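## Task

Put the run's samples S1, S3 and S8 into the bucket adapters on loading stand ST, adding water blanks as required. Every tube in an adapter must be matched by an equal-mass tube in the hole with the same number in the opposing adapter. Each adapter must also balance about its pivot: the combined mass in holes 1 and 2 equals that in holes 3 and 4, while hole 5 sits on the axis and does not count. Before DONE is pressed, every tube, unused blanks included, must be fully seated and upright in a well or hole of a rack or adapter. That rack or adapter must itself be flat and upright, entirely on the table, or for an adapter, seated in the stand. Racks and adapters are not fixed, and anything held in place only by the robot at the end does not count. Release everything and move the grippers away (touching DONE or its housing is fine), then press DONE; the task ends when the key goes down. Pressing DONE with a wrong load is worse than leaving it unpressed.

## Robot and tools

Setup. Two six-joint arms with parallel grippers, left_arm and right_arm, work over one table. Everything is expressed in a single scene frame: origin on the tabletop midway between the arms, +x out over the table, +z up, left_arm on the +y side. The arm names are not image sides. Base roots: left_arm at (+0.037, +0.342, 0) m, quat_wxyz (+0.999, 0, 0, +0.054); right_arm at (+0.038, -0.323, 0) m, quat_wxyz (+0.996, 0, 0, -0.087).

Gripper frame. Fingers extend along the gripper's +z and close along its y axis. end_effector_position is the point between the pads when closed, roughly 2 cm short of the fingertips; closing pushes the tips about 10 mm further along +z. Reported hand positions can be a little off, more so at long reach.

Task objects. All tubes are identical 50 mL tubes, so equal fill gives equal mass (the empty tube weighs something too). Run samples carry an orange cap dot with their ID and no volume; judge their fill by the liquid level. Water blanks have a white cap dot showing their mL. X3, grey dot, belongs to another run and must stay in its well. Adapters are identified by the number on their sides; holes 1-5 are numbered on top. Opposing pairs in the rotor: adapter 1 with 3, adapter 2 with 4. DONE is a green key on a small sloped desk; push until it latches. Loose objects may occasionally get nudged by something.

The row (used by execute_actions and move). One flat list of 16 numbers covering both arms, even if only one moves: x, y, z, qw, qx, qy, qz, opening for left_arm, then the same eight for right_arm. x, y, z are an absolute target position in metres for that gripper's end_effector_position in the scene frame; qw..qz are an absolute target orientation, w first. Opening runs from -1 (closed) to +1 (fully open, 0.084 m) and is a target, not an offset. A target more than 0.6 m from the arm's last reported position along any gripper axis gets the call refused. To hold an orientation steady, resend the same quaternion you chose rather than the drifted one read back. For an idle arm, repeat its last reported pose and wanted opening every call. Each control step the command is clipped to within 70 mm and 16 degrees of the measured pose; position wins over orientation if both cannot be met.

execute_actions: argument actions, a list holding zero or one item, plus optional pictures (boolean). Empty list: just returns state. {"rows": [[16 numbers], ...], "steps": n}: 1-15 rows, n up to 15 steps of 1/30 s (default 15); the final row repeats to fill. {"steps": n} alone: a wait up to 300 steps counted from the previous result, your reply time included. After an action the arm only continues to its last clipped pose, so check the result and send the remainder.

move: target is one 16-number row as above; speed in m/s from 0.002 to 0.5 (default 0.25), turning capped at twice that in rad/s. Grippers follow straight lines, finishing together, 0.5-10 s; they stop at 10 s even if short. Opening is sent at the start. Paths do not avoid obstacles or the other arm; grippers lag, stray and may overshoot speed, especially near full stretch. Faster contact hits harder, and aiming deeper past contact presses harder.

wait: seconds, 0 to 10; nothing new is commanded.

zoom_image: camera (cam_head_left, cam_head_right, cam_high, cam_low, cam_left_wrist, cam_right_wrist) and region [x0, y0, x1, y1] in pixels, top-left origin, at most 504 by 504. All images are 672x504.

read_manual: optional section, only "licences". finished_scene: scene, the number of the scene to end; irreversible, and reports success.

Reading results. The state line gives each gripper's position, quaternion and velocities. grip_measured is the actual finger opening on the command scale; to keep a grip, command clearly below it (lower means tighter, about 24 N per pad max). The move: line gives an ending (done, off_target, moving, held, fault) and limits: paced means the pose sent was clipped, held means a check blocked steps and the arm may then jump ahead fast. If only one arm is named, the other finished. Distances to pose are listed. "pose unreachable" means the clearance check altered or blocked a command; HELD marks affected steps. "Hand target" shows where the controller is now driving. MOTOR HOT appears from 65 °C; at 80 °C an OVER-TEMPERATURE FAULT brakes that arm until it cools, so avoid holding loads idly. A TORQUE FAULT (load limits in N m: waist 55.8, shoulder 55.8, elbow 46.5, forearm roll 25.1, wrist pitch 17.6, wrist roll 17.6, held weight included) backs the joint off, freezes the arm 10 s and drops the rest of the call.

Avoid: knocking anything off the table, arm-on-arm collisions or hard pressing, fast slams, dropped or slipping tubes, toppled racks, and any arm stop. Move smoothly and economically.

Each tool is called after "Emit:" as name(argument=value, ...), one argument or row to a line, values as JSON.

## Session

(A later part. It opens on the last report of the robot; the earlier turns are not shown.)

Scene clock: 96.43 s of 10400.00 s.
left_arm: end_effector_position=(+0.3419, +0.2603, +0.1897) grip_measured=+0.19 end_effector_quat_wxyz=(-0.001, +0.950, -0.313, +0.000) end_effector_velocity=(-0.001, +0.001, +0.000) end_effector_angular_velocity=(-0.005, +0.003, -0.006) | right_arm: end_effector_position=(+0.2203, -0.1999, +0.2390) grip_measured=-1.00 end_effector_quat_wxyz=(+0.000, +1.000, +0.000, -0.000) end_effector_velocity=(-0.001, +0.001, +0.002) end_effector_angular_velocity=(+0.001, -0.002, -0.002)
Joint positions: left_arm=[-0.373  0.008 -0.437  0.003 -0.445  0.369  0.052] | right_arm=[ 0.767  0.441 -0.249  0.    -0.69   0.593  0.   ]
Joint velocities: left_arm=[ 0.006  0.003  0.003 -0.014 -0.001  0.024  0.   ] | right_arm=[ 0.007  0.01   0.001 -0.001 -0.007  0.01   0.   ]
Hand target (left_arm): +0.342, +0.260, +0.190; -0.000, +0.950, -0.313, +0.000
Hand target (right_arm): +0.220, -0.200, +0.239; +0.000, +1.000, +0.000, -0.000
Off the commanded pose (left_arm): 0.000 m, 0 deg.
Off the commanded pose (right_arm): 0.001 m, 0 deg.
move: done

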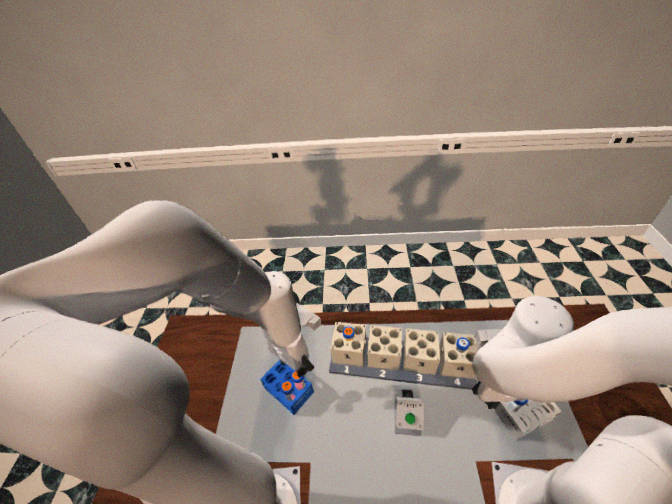

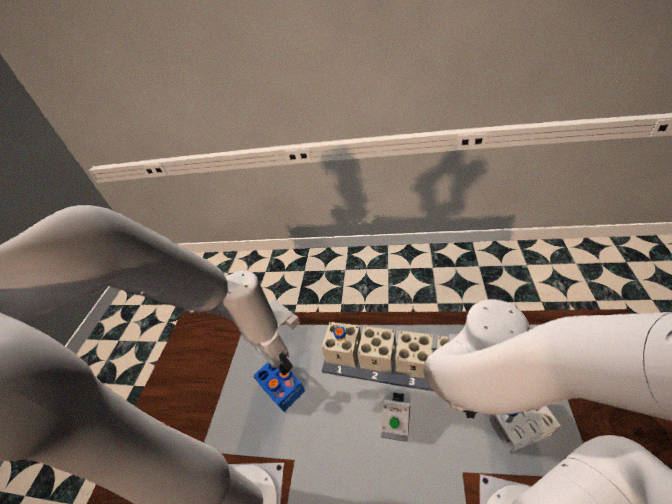

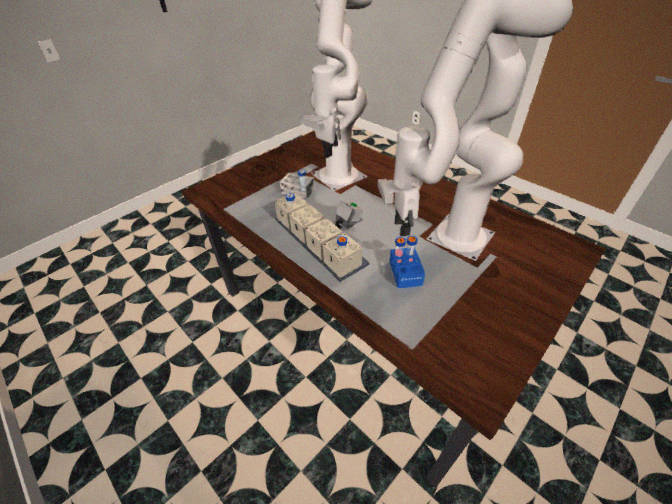

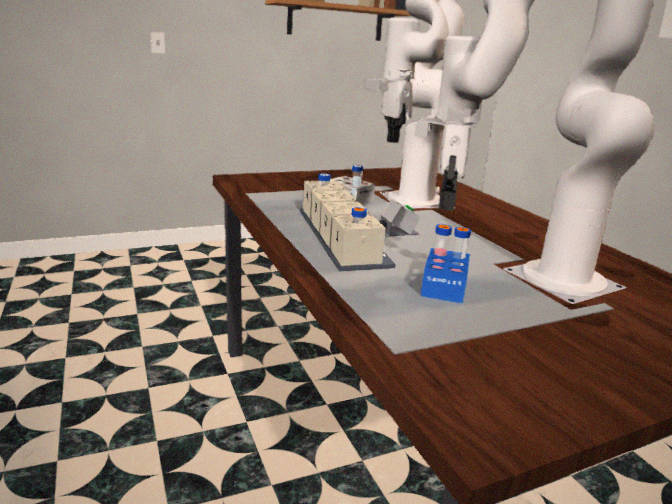

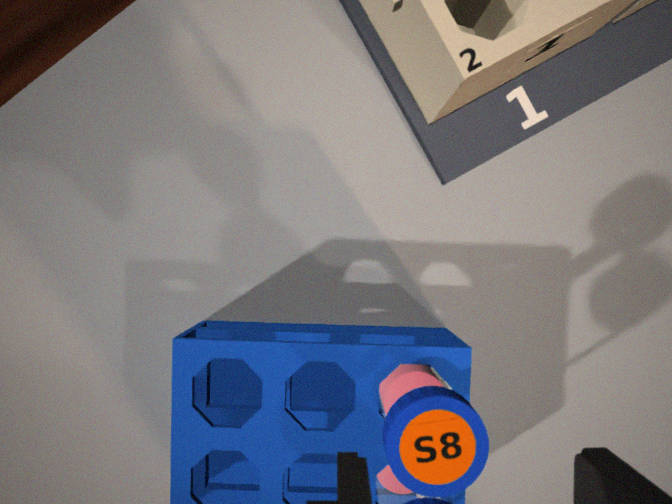

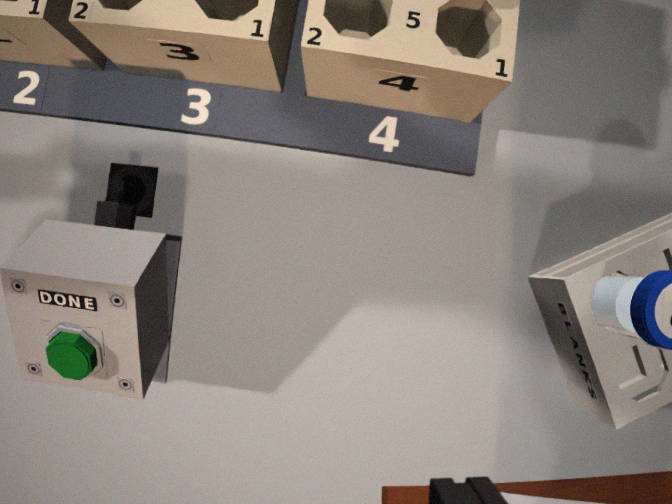

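Emit:
move(
  target=[0.342,0.2605,0.117,0,0.95,-0.313,0,0.2,0.2,-0.33,0.26,0,1,0,0,-1],
  speed=0.15,
)

Emit:
execute_actions(
  actions=[
    {"rows":[[0.342,0.2605,0.117,0,0.95,-0.313,0,-0.5,0.2,-0.33,0.26,0,1,0,0,-1]],"steps":12},
  ],
  pictures=false,
)

Emit:
move(
  target=[0.342,0.2605,0.245,0,0.95,-0.313,0,-0.5,0.2,-0.33,0.26,0,1,0,0,-1],
  speed=0.15,
)

Emit:
zoom_image(
  camera="cam_low",
  region=[270,90,530,310],
)

Emit:
move(
  target=[0.444,-0.099,0.24,0,1,0,0,-0.5,0.2,-0.33,0.26,0,1,0,0,-1],
)

Scene clock: 106.37 s of 10400.00 s.
left_arm: end_effector_position=(+0.3421, +0.2606, +0.1171) grip_measured=+0.19 end_effector_quat_wxyz=(-0.000, +0.950, -0.313, +0.000) end_effector_velocity=(-0.001, +0.000, -0.001) end_effector_angular_velocity=(+0.000, +0.002, -0.000) | right_arm: end_effector_position=(+0.1998, -0.3285, +0.2596) grip_measured=-1.00 end_effector_quat_wxyz=(-0.001, +1.000, +0.000, +0.000) end_effector_velocity=(+0.000, -0.002, +0.001) end_effector_angular_velocity=(+0.009, -0.000, +0.002)
Joint positions: left_arm=[-0.371 -0.203 -0.417  0.002 -0.214  0.372  0.052] | right_arm=[ 0.138  0.749 -0.155  0.002 -0.904 -0.037  0.   ]
Joint velocities: left_arm=[ 0.    -0.002  0.002 -0.001  0.002  0.001 -0.   ] | right_arm=[-0.025 -0.001 -0.002  0.011 -0.001 -0.033  0.   ]
Hand target (left_arm): +0.342, +0.261, +0.117; -0.000, +0.950, -0.313, -0.000
Hand target (right_arm): +0.200, -0.329, +0.260; -0.001, +1.000, +0.000, +0.000
Off the commanded pose (left_arm): 0.000 m, 0 deg.
Off the commanded pose (right_arm): 0.002 m, 0 deg.
After step 90, 5.40 s passed at rest.
move: done

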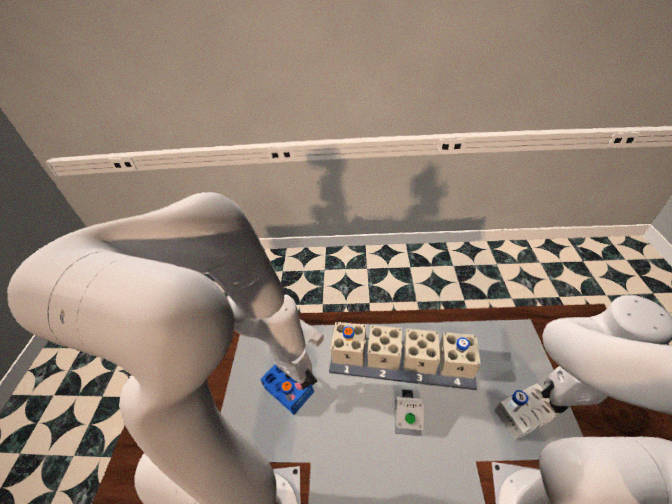

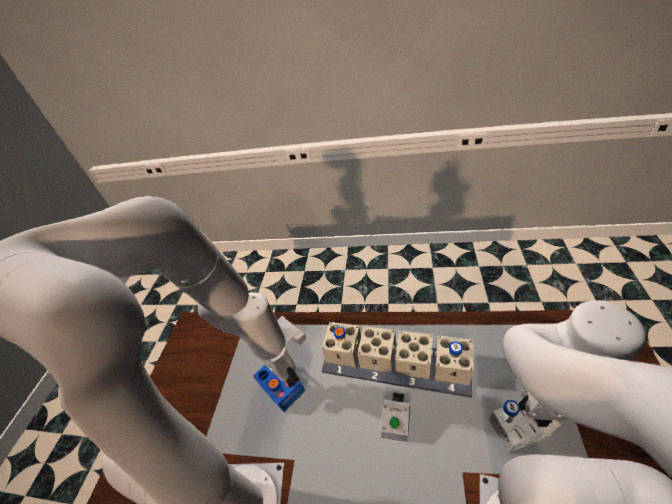

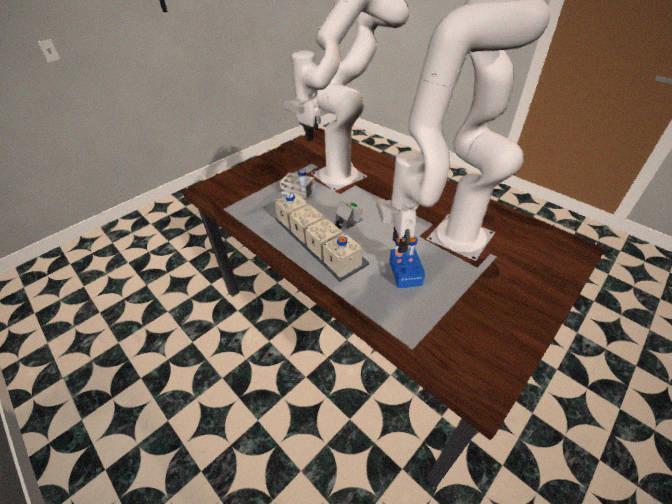

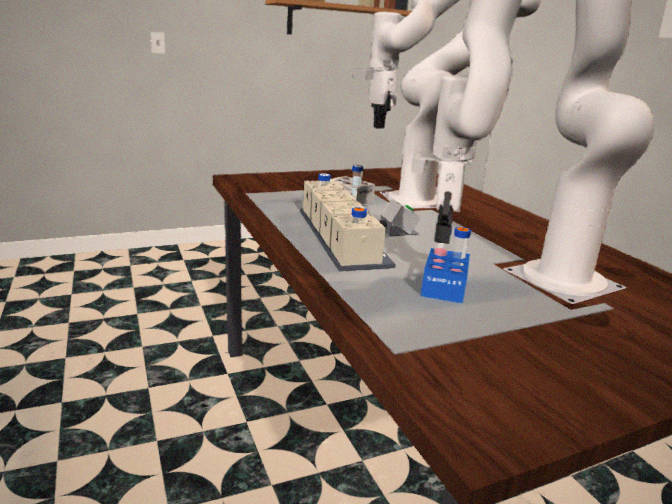

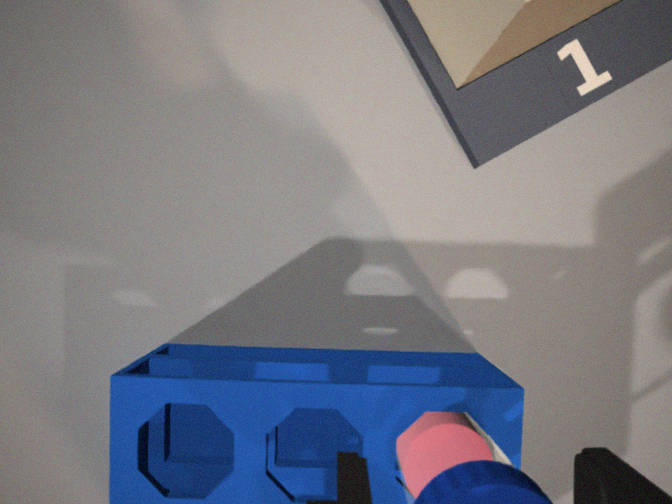

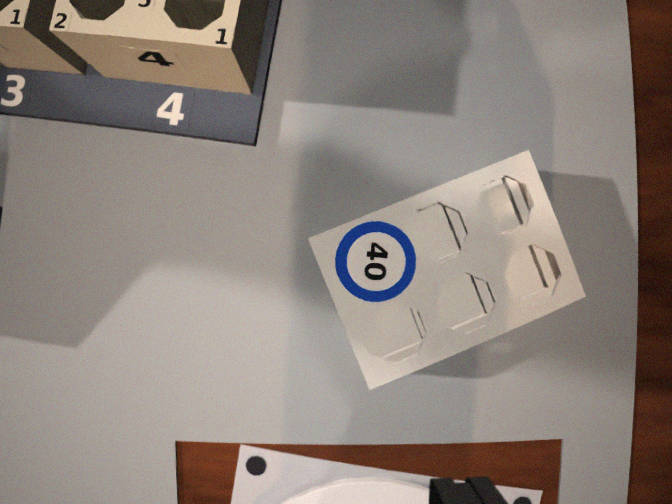

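Scene clock: 106.77 s of 10400.00 s.
left_arm: end_effector_position=(+0.3421, +0.2605, +0.1170) grip_measured=-0.26 end_effector_quat_wxyz=(-0.000, +0.950, -0.313, +0.000) end_effector_velocity=(-0.000, +0.000, -0.000) end_effector_angular_velocity=(-0.000, +0.001, +0.001) | right_arm: end_effector_position=(+0.2000, -0.3299, +0.2600) grip_measured=-1.00 end_effector_quat_wxyz=(-0.000, +1.000, +0.000, +0.000) end_effector_velocity=(-0.000, -0.000, +0.000) end_effector_angular_velocity=(+0.000, +0.001, -0.001)
Joint positions: left_arm=[-0.371 -0.203 -0.417  0.    -0.214  0.374  0.033] | right_arm=[ 0.131  0.748 -0.156  0.    -0.904 -0.043  0.   ]
Joint velocities: left_arm=[ 0.    -0.001 -0.    -0.002  0.     0.001 -0.   ] | right_arm=[-0.002 -0.001 -0.001  0.001 -0.001 -0.002  0.   ]
Hand target (left_arm): +0.342, +0.261, +0.117; -0.000, +0.950, -0.313, -0.000
Hand target (right_arm): +0.200, -0.330, +0.260; -0.000, +1.000, -0.000, +0.000
Off the commanded pose (left_arm): 0.000 m, 0 deg.
Off the commanded pose (right_arm): 0.000 m, 0 deg.
Steps of this call (steps 1 to 12: all 12 steps of this action). Readings (end_effector_position):
1: left_arm (+0.3421, +0.2606, +0.1171) | right_arm (+0.1999, -0.3286, +0.2596)
2: left_arm (+0.3421, +0.2606, +0.1171) | right_arm (+0.1999, -0.3287, +0.2597)
4: left_arm (+0.3421, +0.2605, +0.1170) | right_arm (+0.1999, -0.3292, +0.2598)
8: left_arm (+0.3421, +0.2605, +0.1170) | right_arm (+0.2000, -0.3298, +0.2599)
12: the state above

Scene clock: 108.43 s of 10400.00 s.
left_arm: end_effector_position=(+0.3418, +0.2604, +0.2446) grip_measured=-0.26 end_effector_quat_wxyz=(+0.000, +0.950, -0.313, -0.000) end_effector_velocity=(+0.000, +0.000, +0.003) end_effector_angular_velocity=(-0.000, -0.001, -0.000) | right_arm: end_effector_position=(+0.2000, -0.3300, +0.2600) grip_measured=-1.00 end_effector_quat_wxyz=(-0.000, +1.000, -0.000, +0.000) end_effector_velocity=(-0.000, -0.000, +0.000) end_effector_angular_velocity=(-0.000, +0.000, -0.000)
Joint positions: left_arm=[-0.371  0.136 -0.48  -0.001 -0.616  0.375  0.033] | right_arm=[ 0.13   0.748 -0.156  0.    -0.904 -0.043  0.   ]
Joint velocities: left_arm=[ 0.001  0.006 -0.003  0.    -0.008  0.    -0.   ] | right_arm=[-0.     0.001 -0.    -0.001 -0.001  0.     0.   ]
Hand target (left_arm): +0.342, +0.260, +0.245; +0.000, +0.950, -0.313, +0.000
Hand target (right_arm): +0.200, -0.330, +0.260; -0.000, +1.000, -0.000, +0.000
Off the commanded pose (left_arm): 0.000 m, 0 deg.
Off the commanded pose (right_arm): 0.000 m, 0 deg.
move: done

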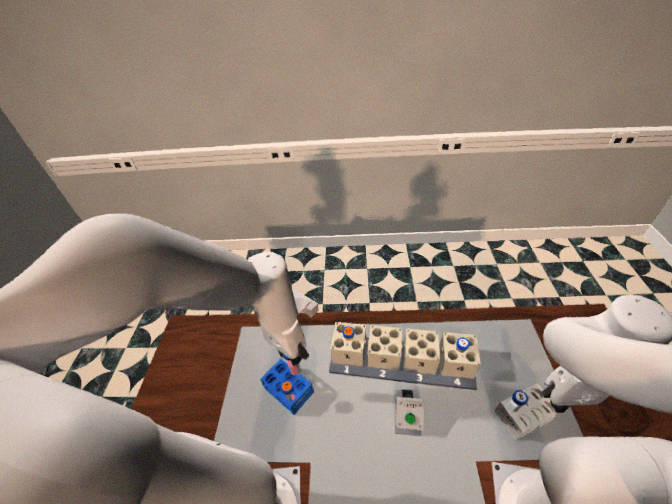

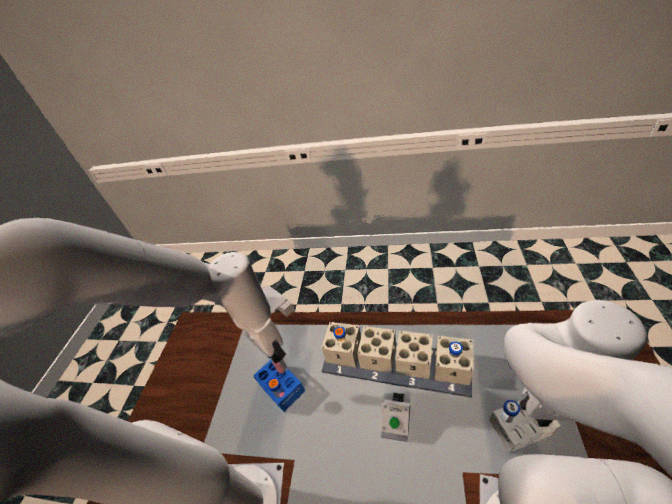

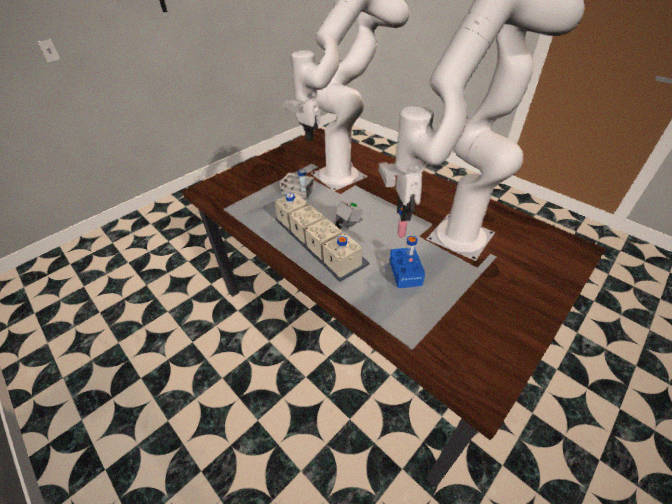

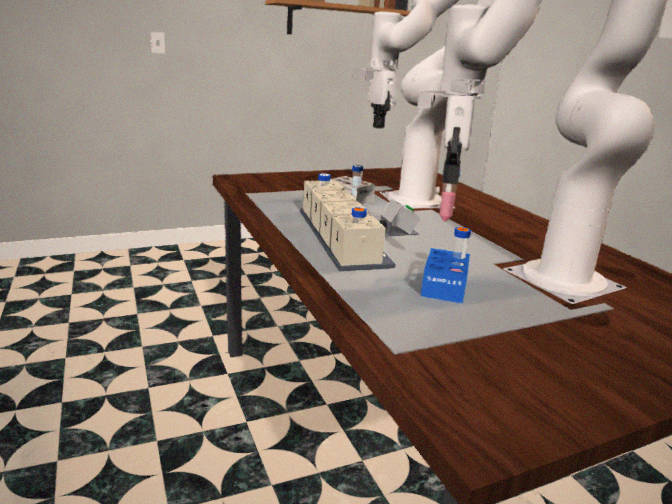

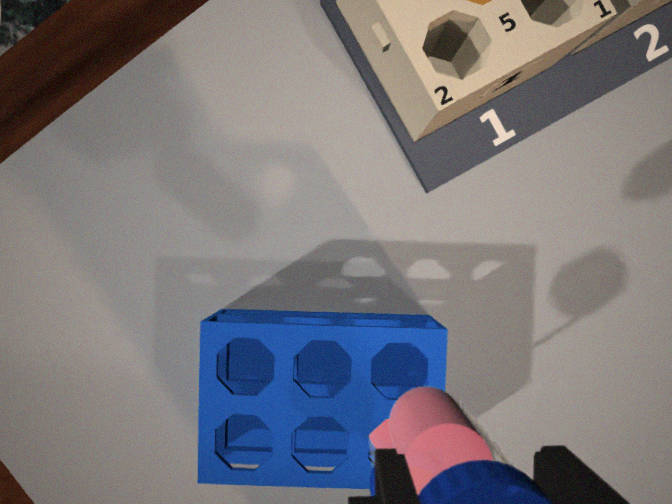

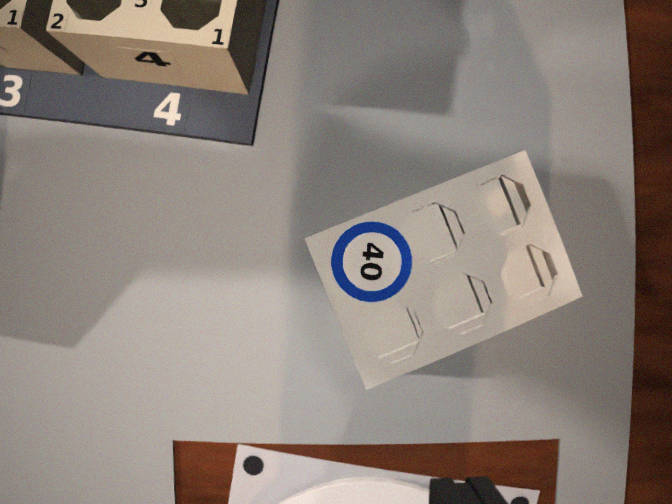

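Region (270, 90, 530, 310) of cam_low's 672x504 image, scaled by 1.938, with more detail than that image has; it fills the top 426 rows of this view, and the rest is white.

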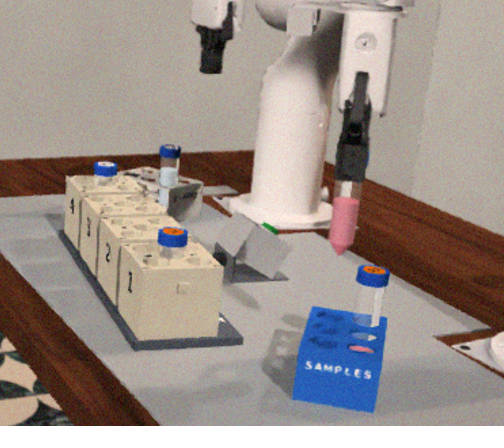

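Scene clock: 110.60 s of 10400.00 s.
left_arm: end_effector_position=(+0.4442, -0.0988, +0.2404) grip_measured=-0.26 end_effector_quat_wxyz=(+0.001, +1.000, -0.000, -0.001) end_effector_velocity=(+0.001, -0.002, -0.000) end_effector_angular_velocity=(+0.004, +0.001, +0.002) | right_arm: end_effector_position=(+0.2000, -0.3300, +0.2600) grip_measured=-1.00 end_effector_quat_wxyz=(+0.000, +1.000, +0.000, +0.000) end_effector_velocity=(-0.000, +0.000, -0.000) end_effector_angular_velocity=(-0.000, +0.002, +0.001)
Joint positions: left_arm=[-0.933 -0.544 -1.286 -0.003 -0.742 -0.822  0.033] | right_arm=[ 0.13   0.748 -0.156  0.    -0.904 -0.043  0.   ]
Joint velocities: left_arm=[-0.002 -0.006 -0.008  0.004 -0.006 -0.007  0.   ] | right_arm=[ 0.001 -0.001  0.    -0.    -0.001 -0.     0.   ]
Hand target (left_arm): +0.444, -0.099, +0.240; +0.001, +1.000, -0.000, -0.001
Hand target (right_arm): +0.200, -0.330, +0.260; -0.000, +1.000, -0.000, +0.000
Off the commanded pose (left_arm): 0.001 m, 0 deg.
Off the commanded pose (right_arm): 0.000 m, 0 deg.
move: done

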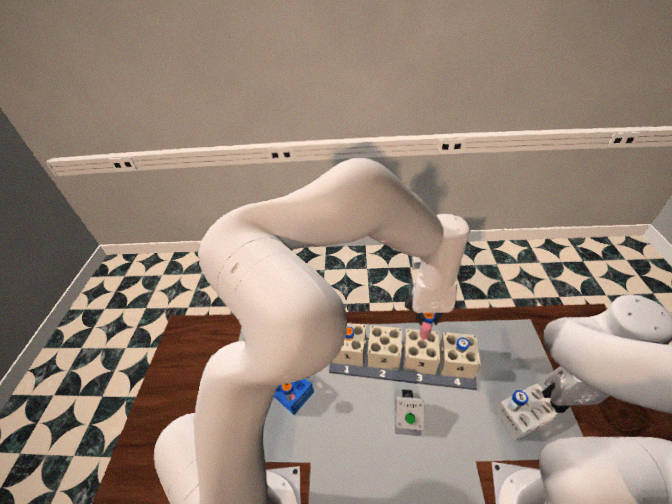

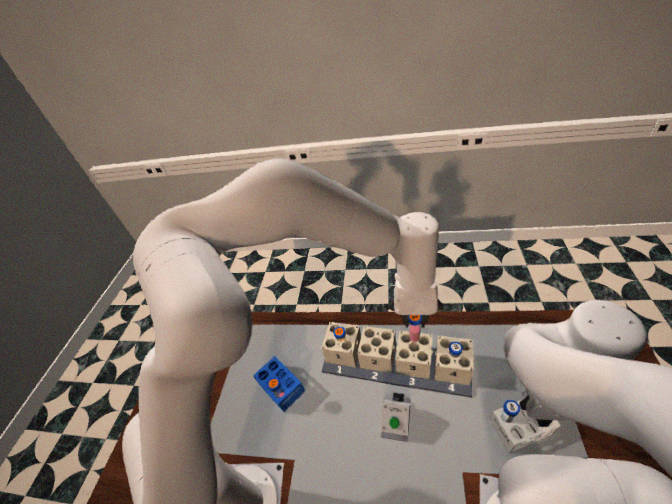

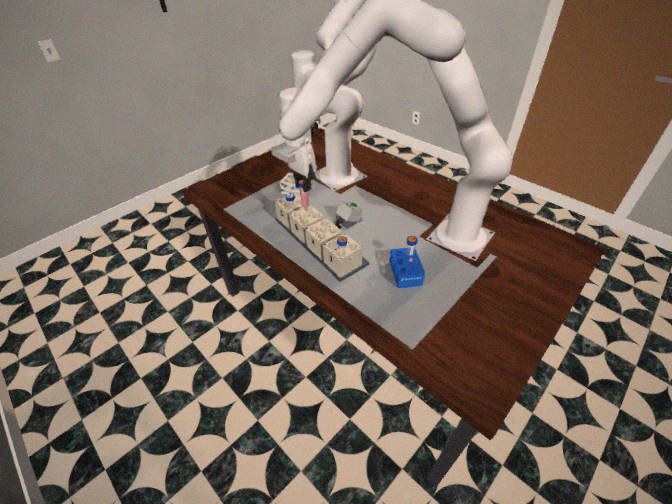

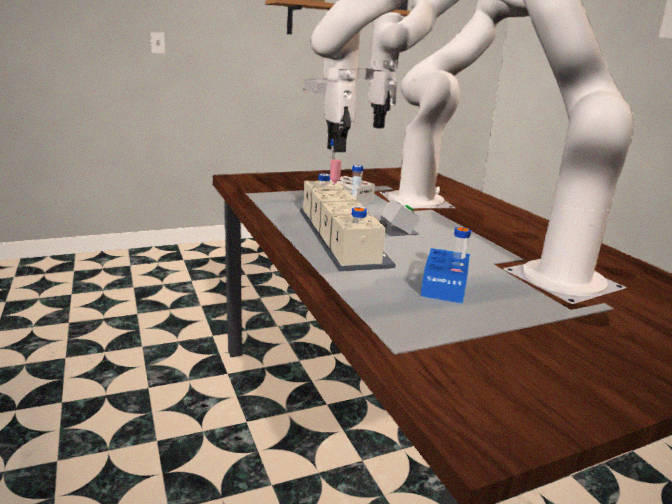

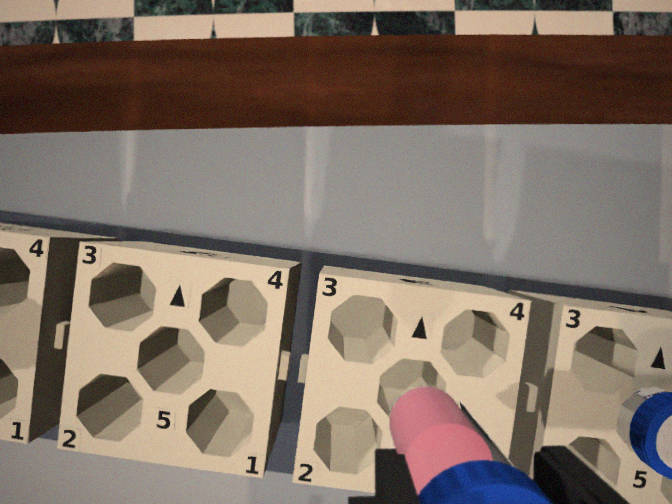

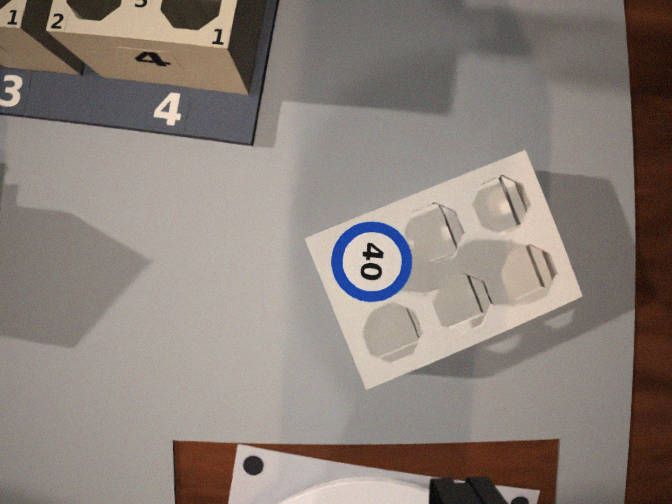

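Levels match.

Emit:
move(
  target=[0.4435,-0.100,0.13,0,1,0,0,-0.5,0.2,-0.33,0.26,0,1,0,0,-1],
  speed=0.07,
)

Emit:
execute_actions(
  actions=[
    {"rows":[[0.4435,-0.1,0.13,0,1,0,0,0.2,0.2,-0.33,0.26,0,1,0,0,-1]],"steps":10},
  ],
  pictures=false,
)

Emit:
execute_actions(
  actions=[
    {"rows":[[0.4435,-0.1,0.19,0,1,0,0,0.2,0.2,-0.33,0.26,0,1,0,0,-1]],"steps":10},
  ],
  pictures=false,
)

Emit:
move(
  target=[0.311,0.285,0.19,0,1,0,0,0.2,0.2,-0.33,0.26,0,1,0,0,-1],
)

Scene clock: 121.80 s of 10400.00 s.
left_arm: end_effector_position=(+0.4437, -0.1001, +0.1303) grip_measured=-0.26 end_effector_quat_wxyz=(-0.000, +1.000, +0.000, +0.000) end_effector_velocity=(+0.000, -0.001, -0.002) end_effector_angular_velocity=(-0.000, -0.001, -0.001) | right_arm: end_effector_position=(+0.2000, -0.3300, +0.2600) grip_measured=-1.00 end_effector_quat_wxyz=(+0.000, +1.000, +0.000, -0.000) end_effector_velocity=(-0.000, +0.000, -0.000) end_effector_angular_velocity=(+0.000, +0.001, -0.001)
Joint positions: left_arm=[-0.936 -0.703 -1.247  0.001 -0.544 -0.829  0.033] | right_arm=[ 0.13   0.748 -0.156  0.    -0.904 -0.043  0.   ]
Joint velocities: left_arm=[-0.    -0.004 -0.001  0.     0.004  0.     0.   ] | right_arm=[ 0.    -0.     0.     0.     0.     0.001  0.   ]
Hand target (left_arm): +0.444, -0.100, +0.130; -0.000, +1.000, +0.000, +0.000
Hand target (right_arm): +0.200, -0.330, +0.260; -0.000, +1.000, -0.000, +0.000
Off the commanded pose (left_arm): 0.000 m, 0 deg.
Off the commanded pose (right_arm): 0.000 m, 0 deg.
After step 90, 6.17 s passed at rest.
move: done

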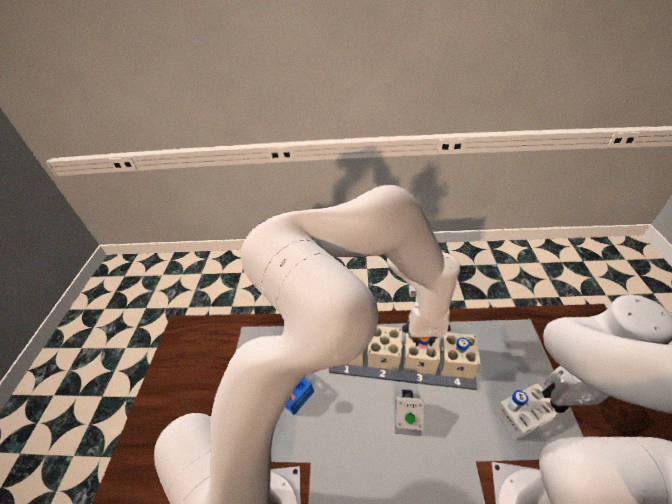

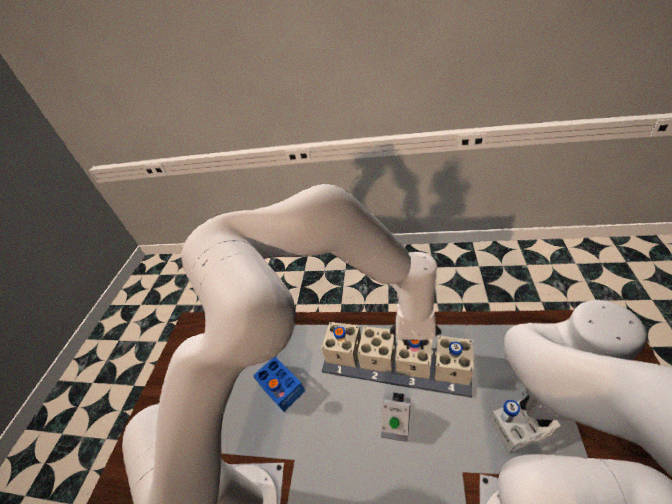

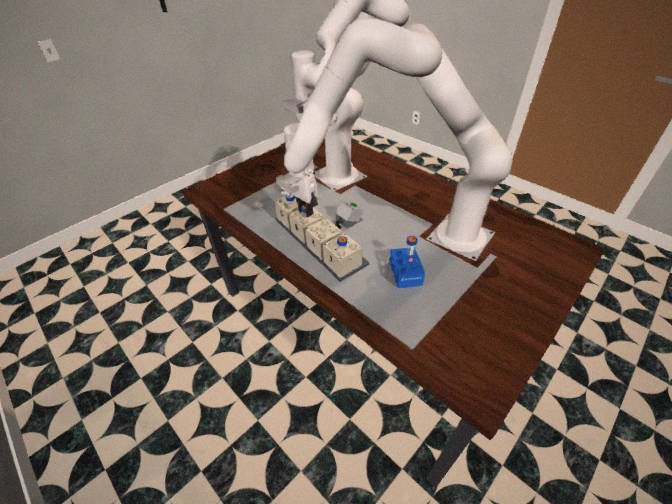

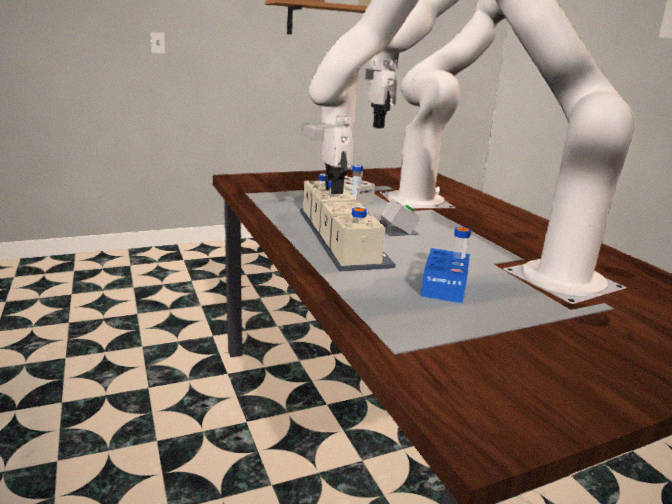

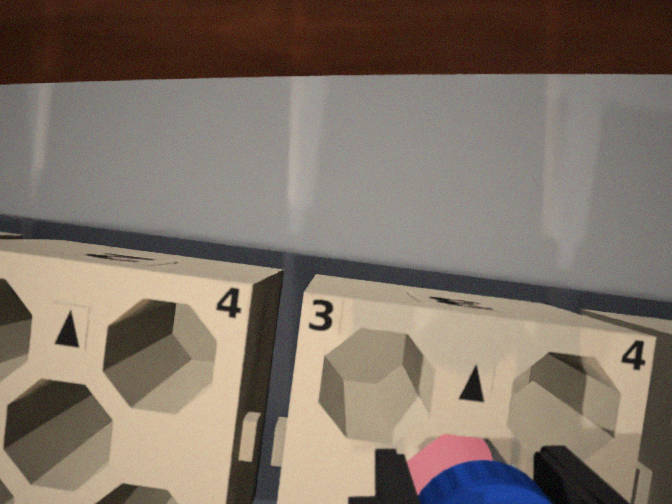

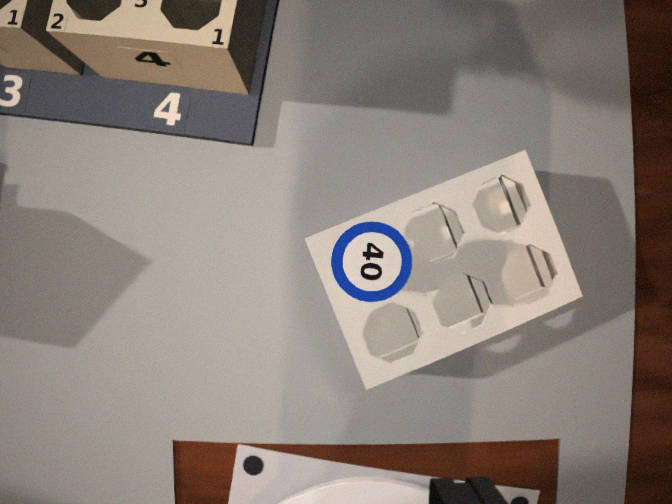

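Scene clock: 122.13 s of 10400.00 s.
left_arm: end_effector_position=(+0.4435, -0.1000, +0.1300) grip_measured=+0.18 end_effector_quat_wxyz=(+0.000, +1.000, +0.000, +0.000) end_effector_velocity=(+0.000, +0.000, -0.000) end_effector_angular_velocity=(+0.001, -0.000, -0.002) | right_arm: end_effector_position=(+0.2000, -0.3300, +0.2600) grip_measured=-1.00 end_effector_quat_wxyz=(-0.000, +1.000, -0.000, -0.000) end_effector_velocity=(-0.000, +0.000, +0.000) end_effector_angular_velocity=(+0.000, +0.000, +0.000)
Joint positions: left_arm=[-0.936 -0.703 -1.246  0.    -0.543 -0.828  0.052] | right_arm=[ 0.13   0.748 -0.156  0.    -0.904 -0.043  0.   ]
Joint velocities: left_arm=[ 0.    -0.     0.     0.002 -0.     0.     0.005] | right_arm=[ 0.     0.    -0.     0.    -0.001 -0.     0.   ]
Hand target (left_arm): +0.444, -0.100, +0.130; -0.000, +1.000, +0.000, +0.000
Hand target (right_arm): +0.200, -0.330, +0.260; +0.000, +1.000, +0.000, +0.000
Off the commanded pose (left_arm): 0.000 m, 0 deg.
Off the commanded pose (right_arm): 0.000 m, 0 deg.
Steps of this call (steps 1 to 10: all 10 steps of this action). Readings (end_effector_position):
1: left_arm (+0.4437, -0.1001, +0.1302) | right_arm (+0.2000, -0.3300, +0.2600)
2: left_arm (+0.4437, -0.1001, +0.1302) | right_arm (+0.2000, -0.3300, +0.2600)
4: left_arm (+0.4436, -0.1001, +0.1302) | right_arm (+0.2000, -0.3300, +0.2600)
8: left_arm (+0.4436, -0.1001, +0.1301) | right_arm (+0.2000, -0.3300, +0.2600)
10: the state above

Scene clock: 122.47 s of 10400.00 s.
left_arm: end_effector_position=(+0.4441, -0.1007, +0.1843) grip_measured=+0.19 end_effector_quat_wxyz=(+0.001, +1.000, -0.000, +0.001) end_effector_velocity=(-0.010, +0.011, +0.049) end_effector_angular_velocity=(+0.028, +0.026, +0.001) | right_arm: end_effector_position=(+0.2000, -0.3300, +0.2600) grip_measured=-1.00 end_effector_quat_wxyz=(-0.000, +1.000, +0.000, -0.000) end_effector_velocity=(+0.000, +0.000, -0.000) end_effector_angular_velocity=(+0.000, +0.000, -0.000)
Joint positions: left_arm=[-0.936 -0.62  -1.259 -0.    -0.636 -0.828  0.052] | right_arm=[ 0.13   0.748 -0.156  0.    -0.904 -0.043  0.   ]
Joint velocities: left_arm=[ 0.     0.081 -0.001 -0.    -0.12  -0.001  0.   ] | right_arm=[-0.    -0.002 -0.     0.     0.001  0.     0.   ]
Hand target (left_arm): +0.443, -0.100, +0.190; +0.000, +1.000, -0.000, -0.000
Hand target (right_arm): +0.200, -0.330, +0.260; -0.000, +1.000, +0.000, +0.000
Off the commanded pose (left_arm): 0.006 m, 0 deg.
Off the commanded pose (right_arm): 0.000 m, 0 deg.
Steps of this call (steps 1 to 10: all 10 steps of this action). Readings (end_effector_position):
1: left_arm (+0.4435, -0.1000, +0.1302) | right_arm (+0.2000, -0.3300, +0.2600)
2: left_arm (+0.4431, -0.0996, +0.1322) | right_arm (+0.2000, -0.3300, +0.2600)
4: left_arm (+0.4431, -0.0996, +0.1487) | right_arm (+0.2000, -0.3300, +0.2600)
8: left_arm (+0.4448, -0.1015, +0.1795) | right_arm (+0.2000, -0.3300, +0.2600)
10: the state above

Scene clock: 125.13 s of 10400.00 s.
left_arm: end_effector_position=(+0.3107, +0.2849, +0.1895) grip_measured=+0.19 end_effector_quat_wxyz=(-0.001, +1.000, +0.000, +0.001) end_effector_velocity=(-0.000, +0.002, +0.001) end_effector_angular_velocity=(-0.006, +0.002, -0.000) | right_arm: end_effector_position=(+0.2000, -0.3300, +0.2600) grip_measured=-1.00 end_effector_quat_wxyz=(-0.000, +1.000, +0.000, +0.000) end_effector_velocity=(-0.000, -0.000, -0.000) end_effector_angular_velocity=(-0.000, +0.001, +0.001)
Joint positions: left_arm=[-0.318  0.107 -0.345  0.005 -0.451 -0.214  0.052] | right_arm=[ 0.13   0.748 -0.156  0.    -0.904 -0.043  0.   ]
Joint velocities: left_arm=[ 0.011  0.003  0.001 -0.014 -0.003  0.023 -0.   ] | right_arm=[ 0.     0.     0.001 -0.     0.    -0.001  0.   ]
Hand target (left_arm): +0.311, +0.285, +0.190; -0.001, +1.000, +0.000, +0.001
Hand target (right_arm): +0.200, -0.330, +0.260; +0.000, +1.000, +0.000, +0.000
Off the commanded pose (left_arm): 0.001 m, 0 deg.
Off the commanded pose (right_arm): 0.000 m, 0 deg.
move: done

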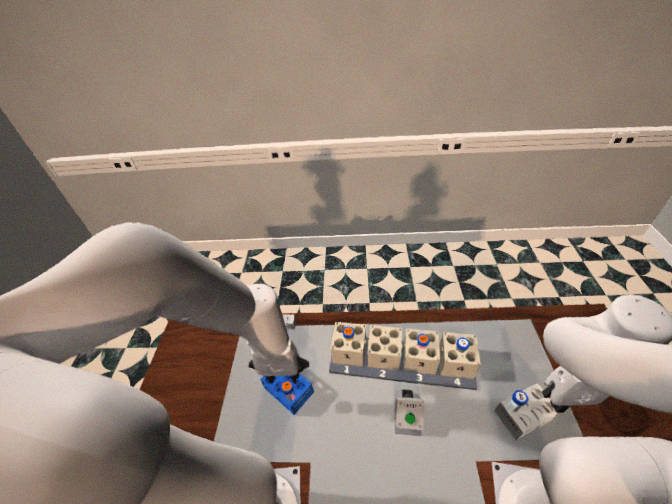

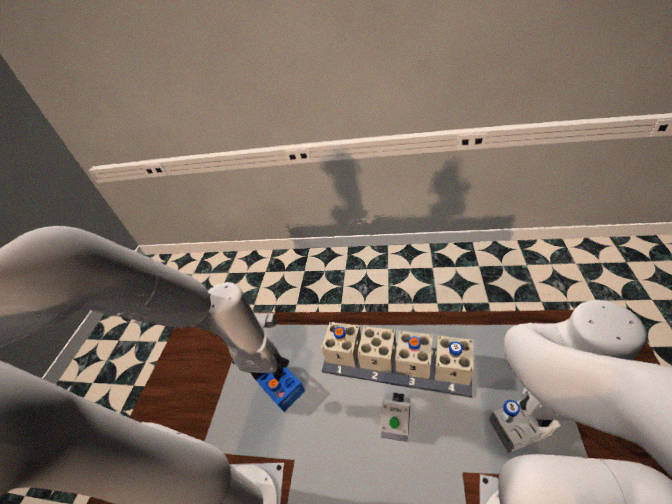

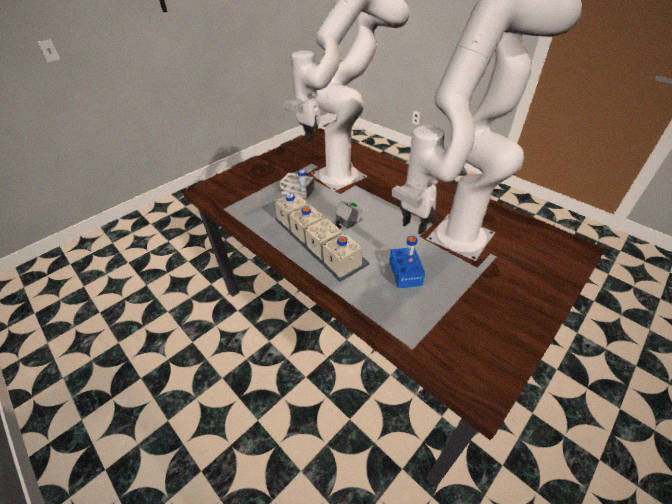

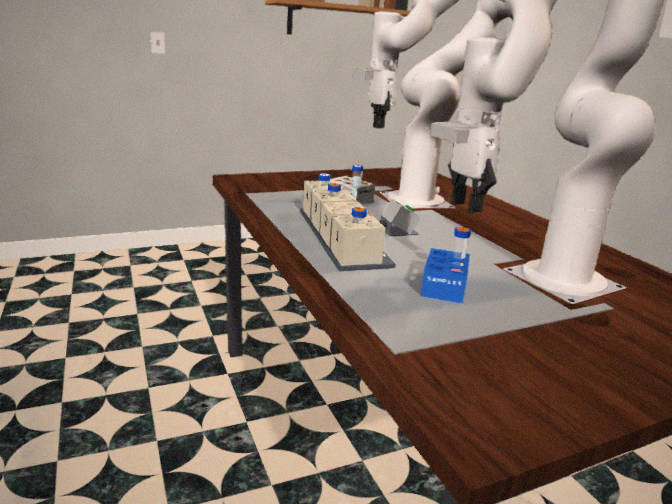

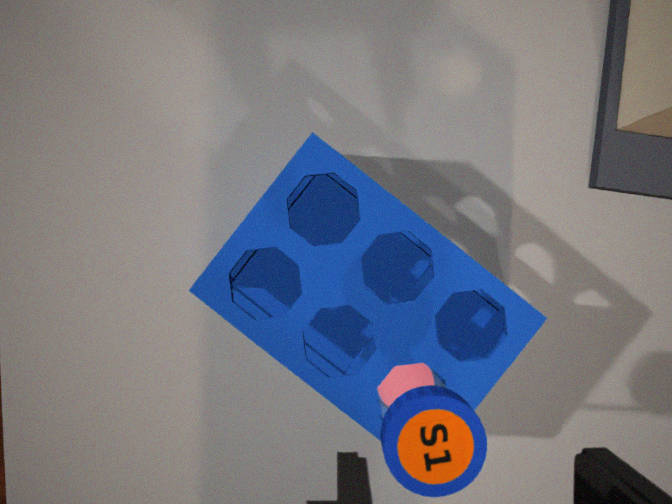

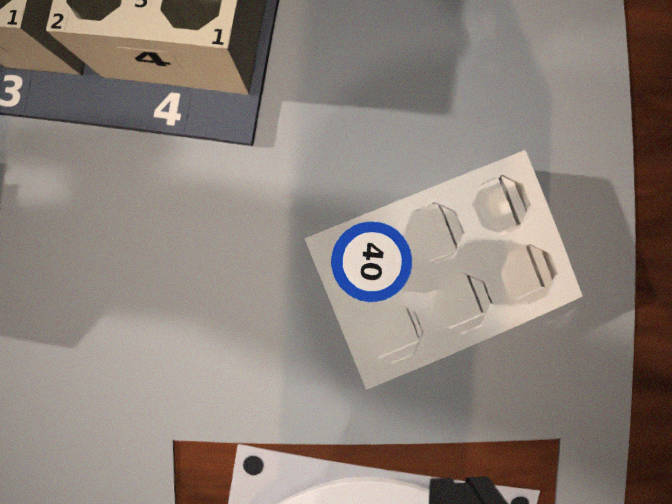

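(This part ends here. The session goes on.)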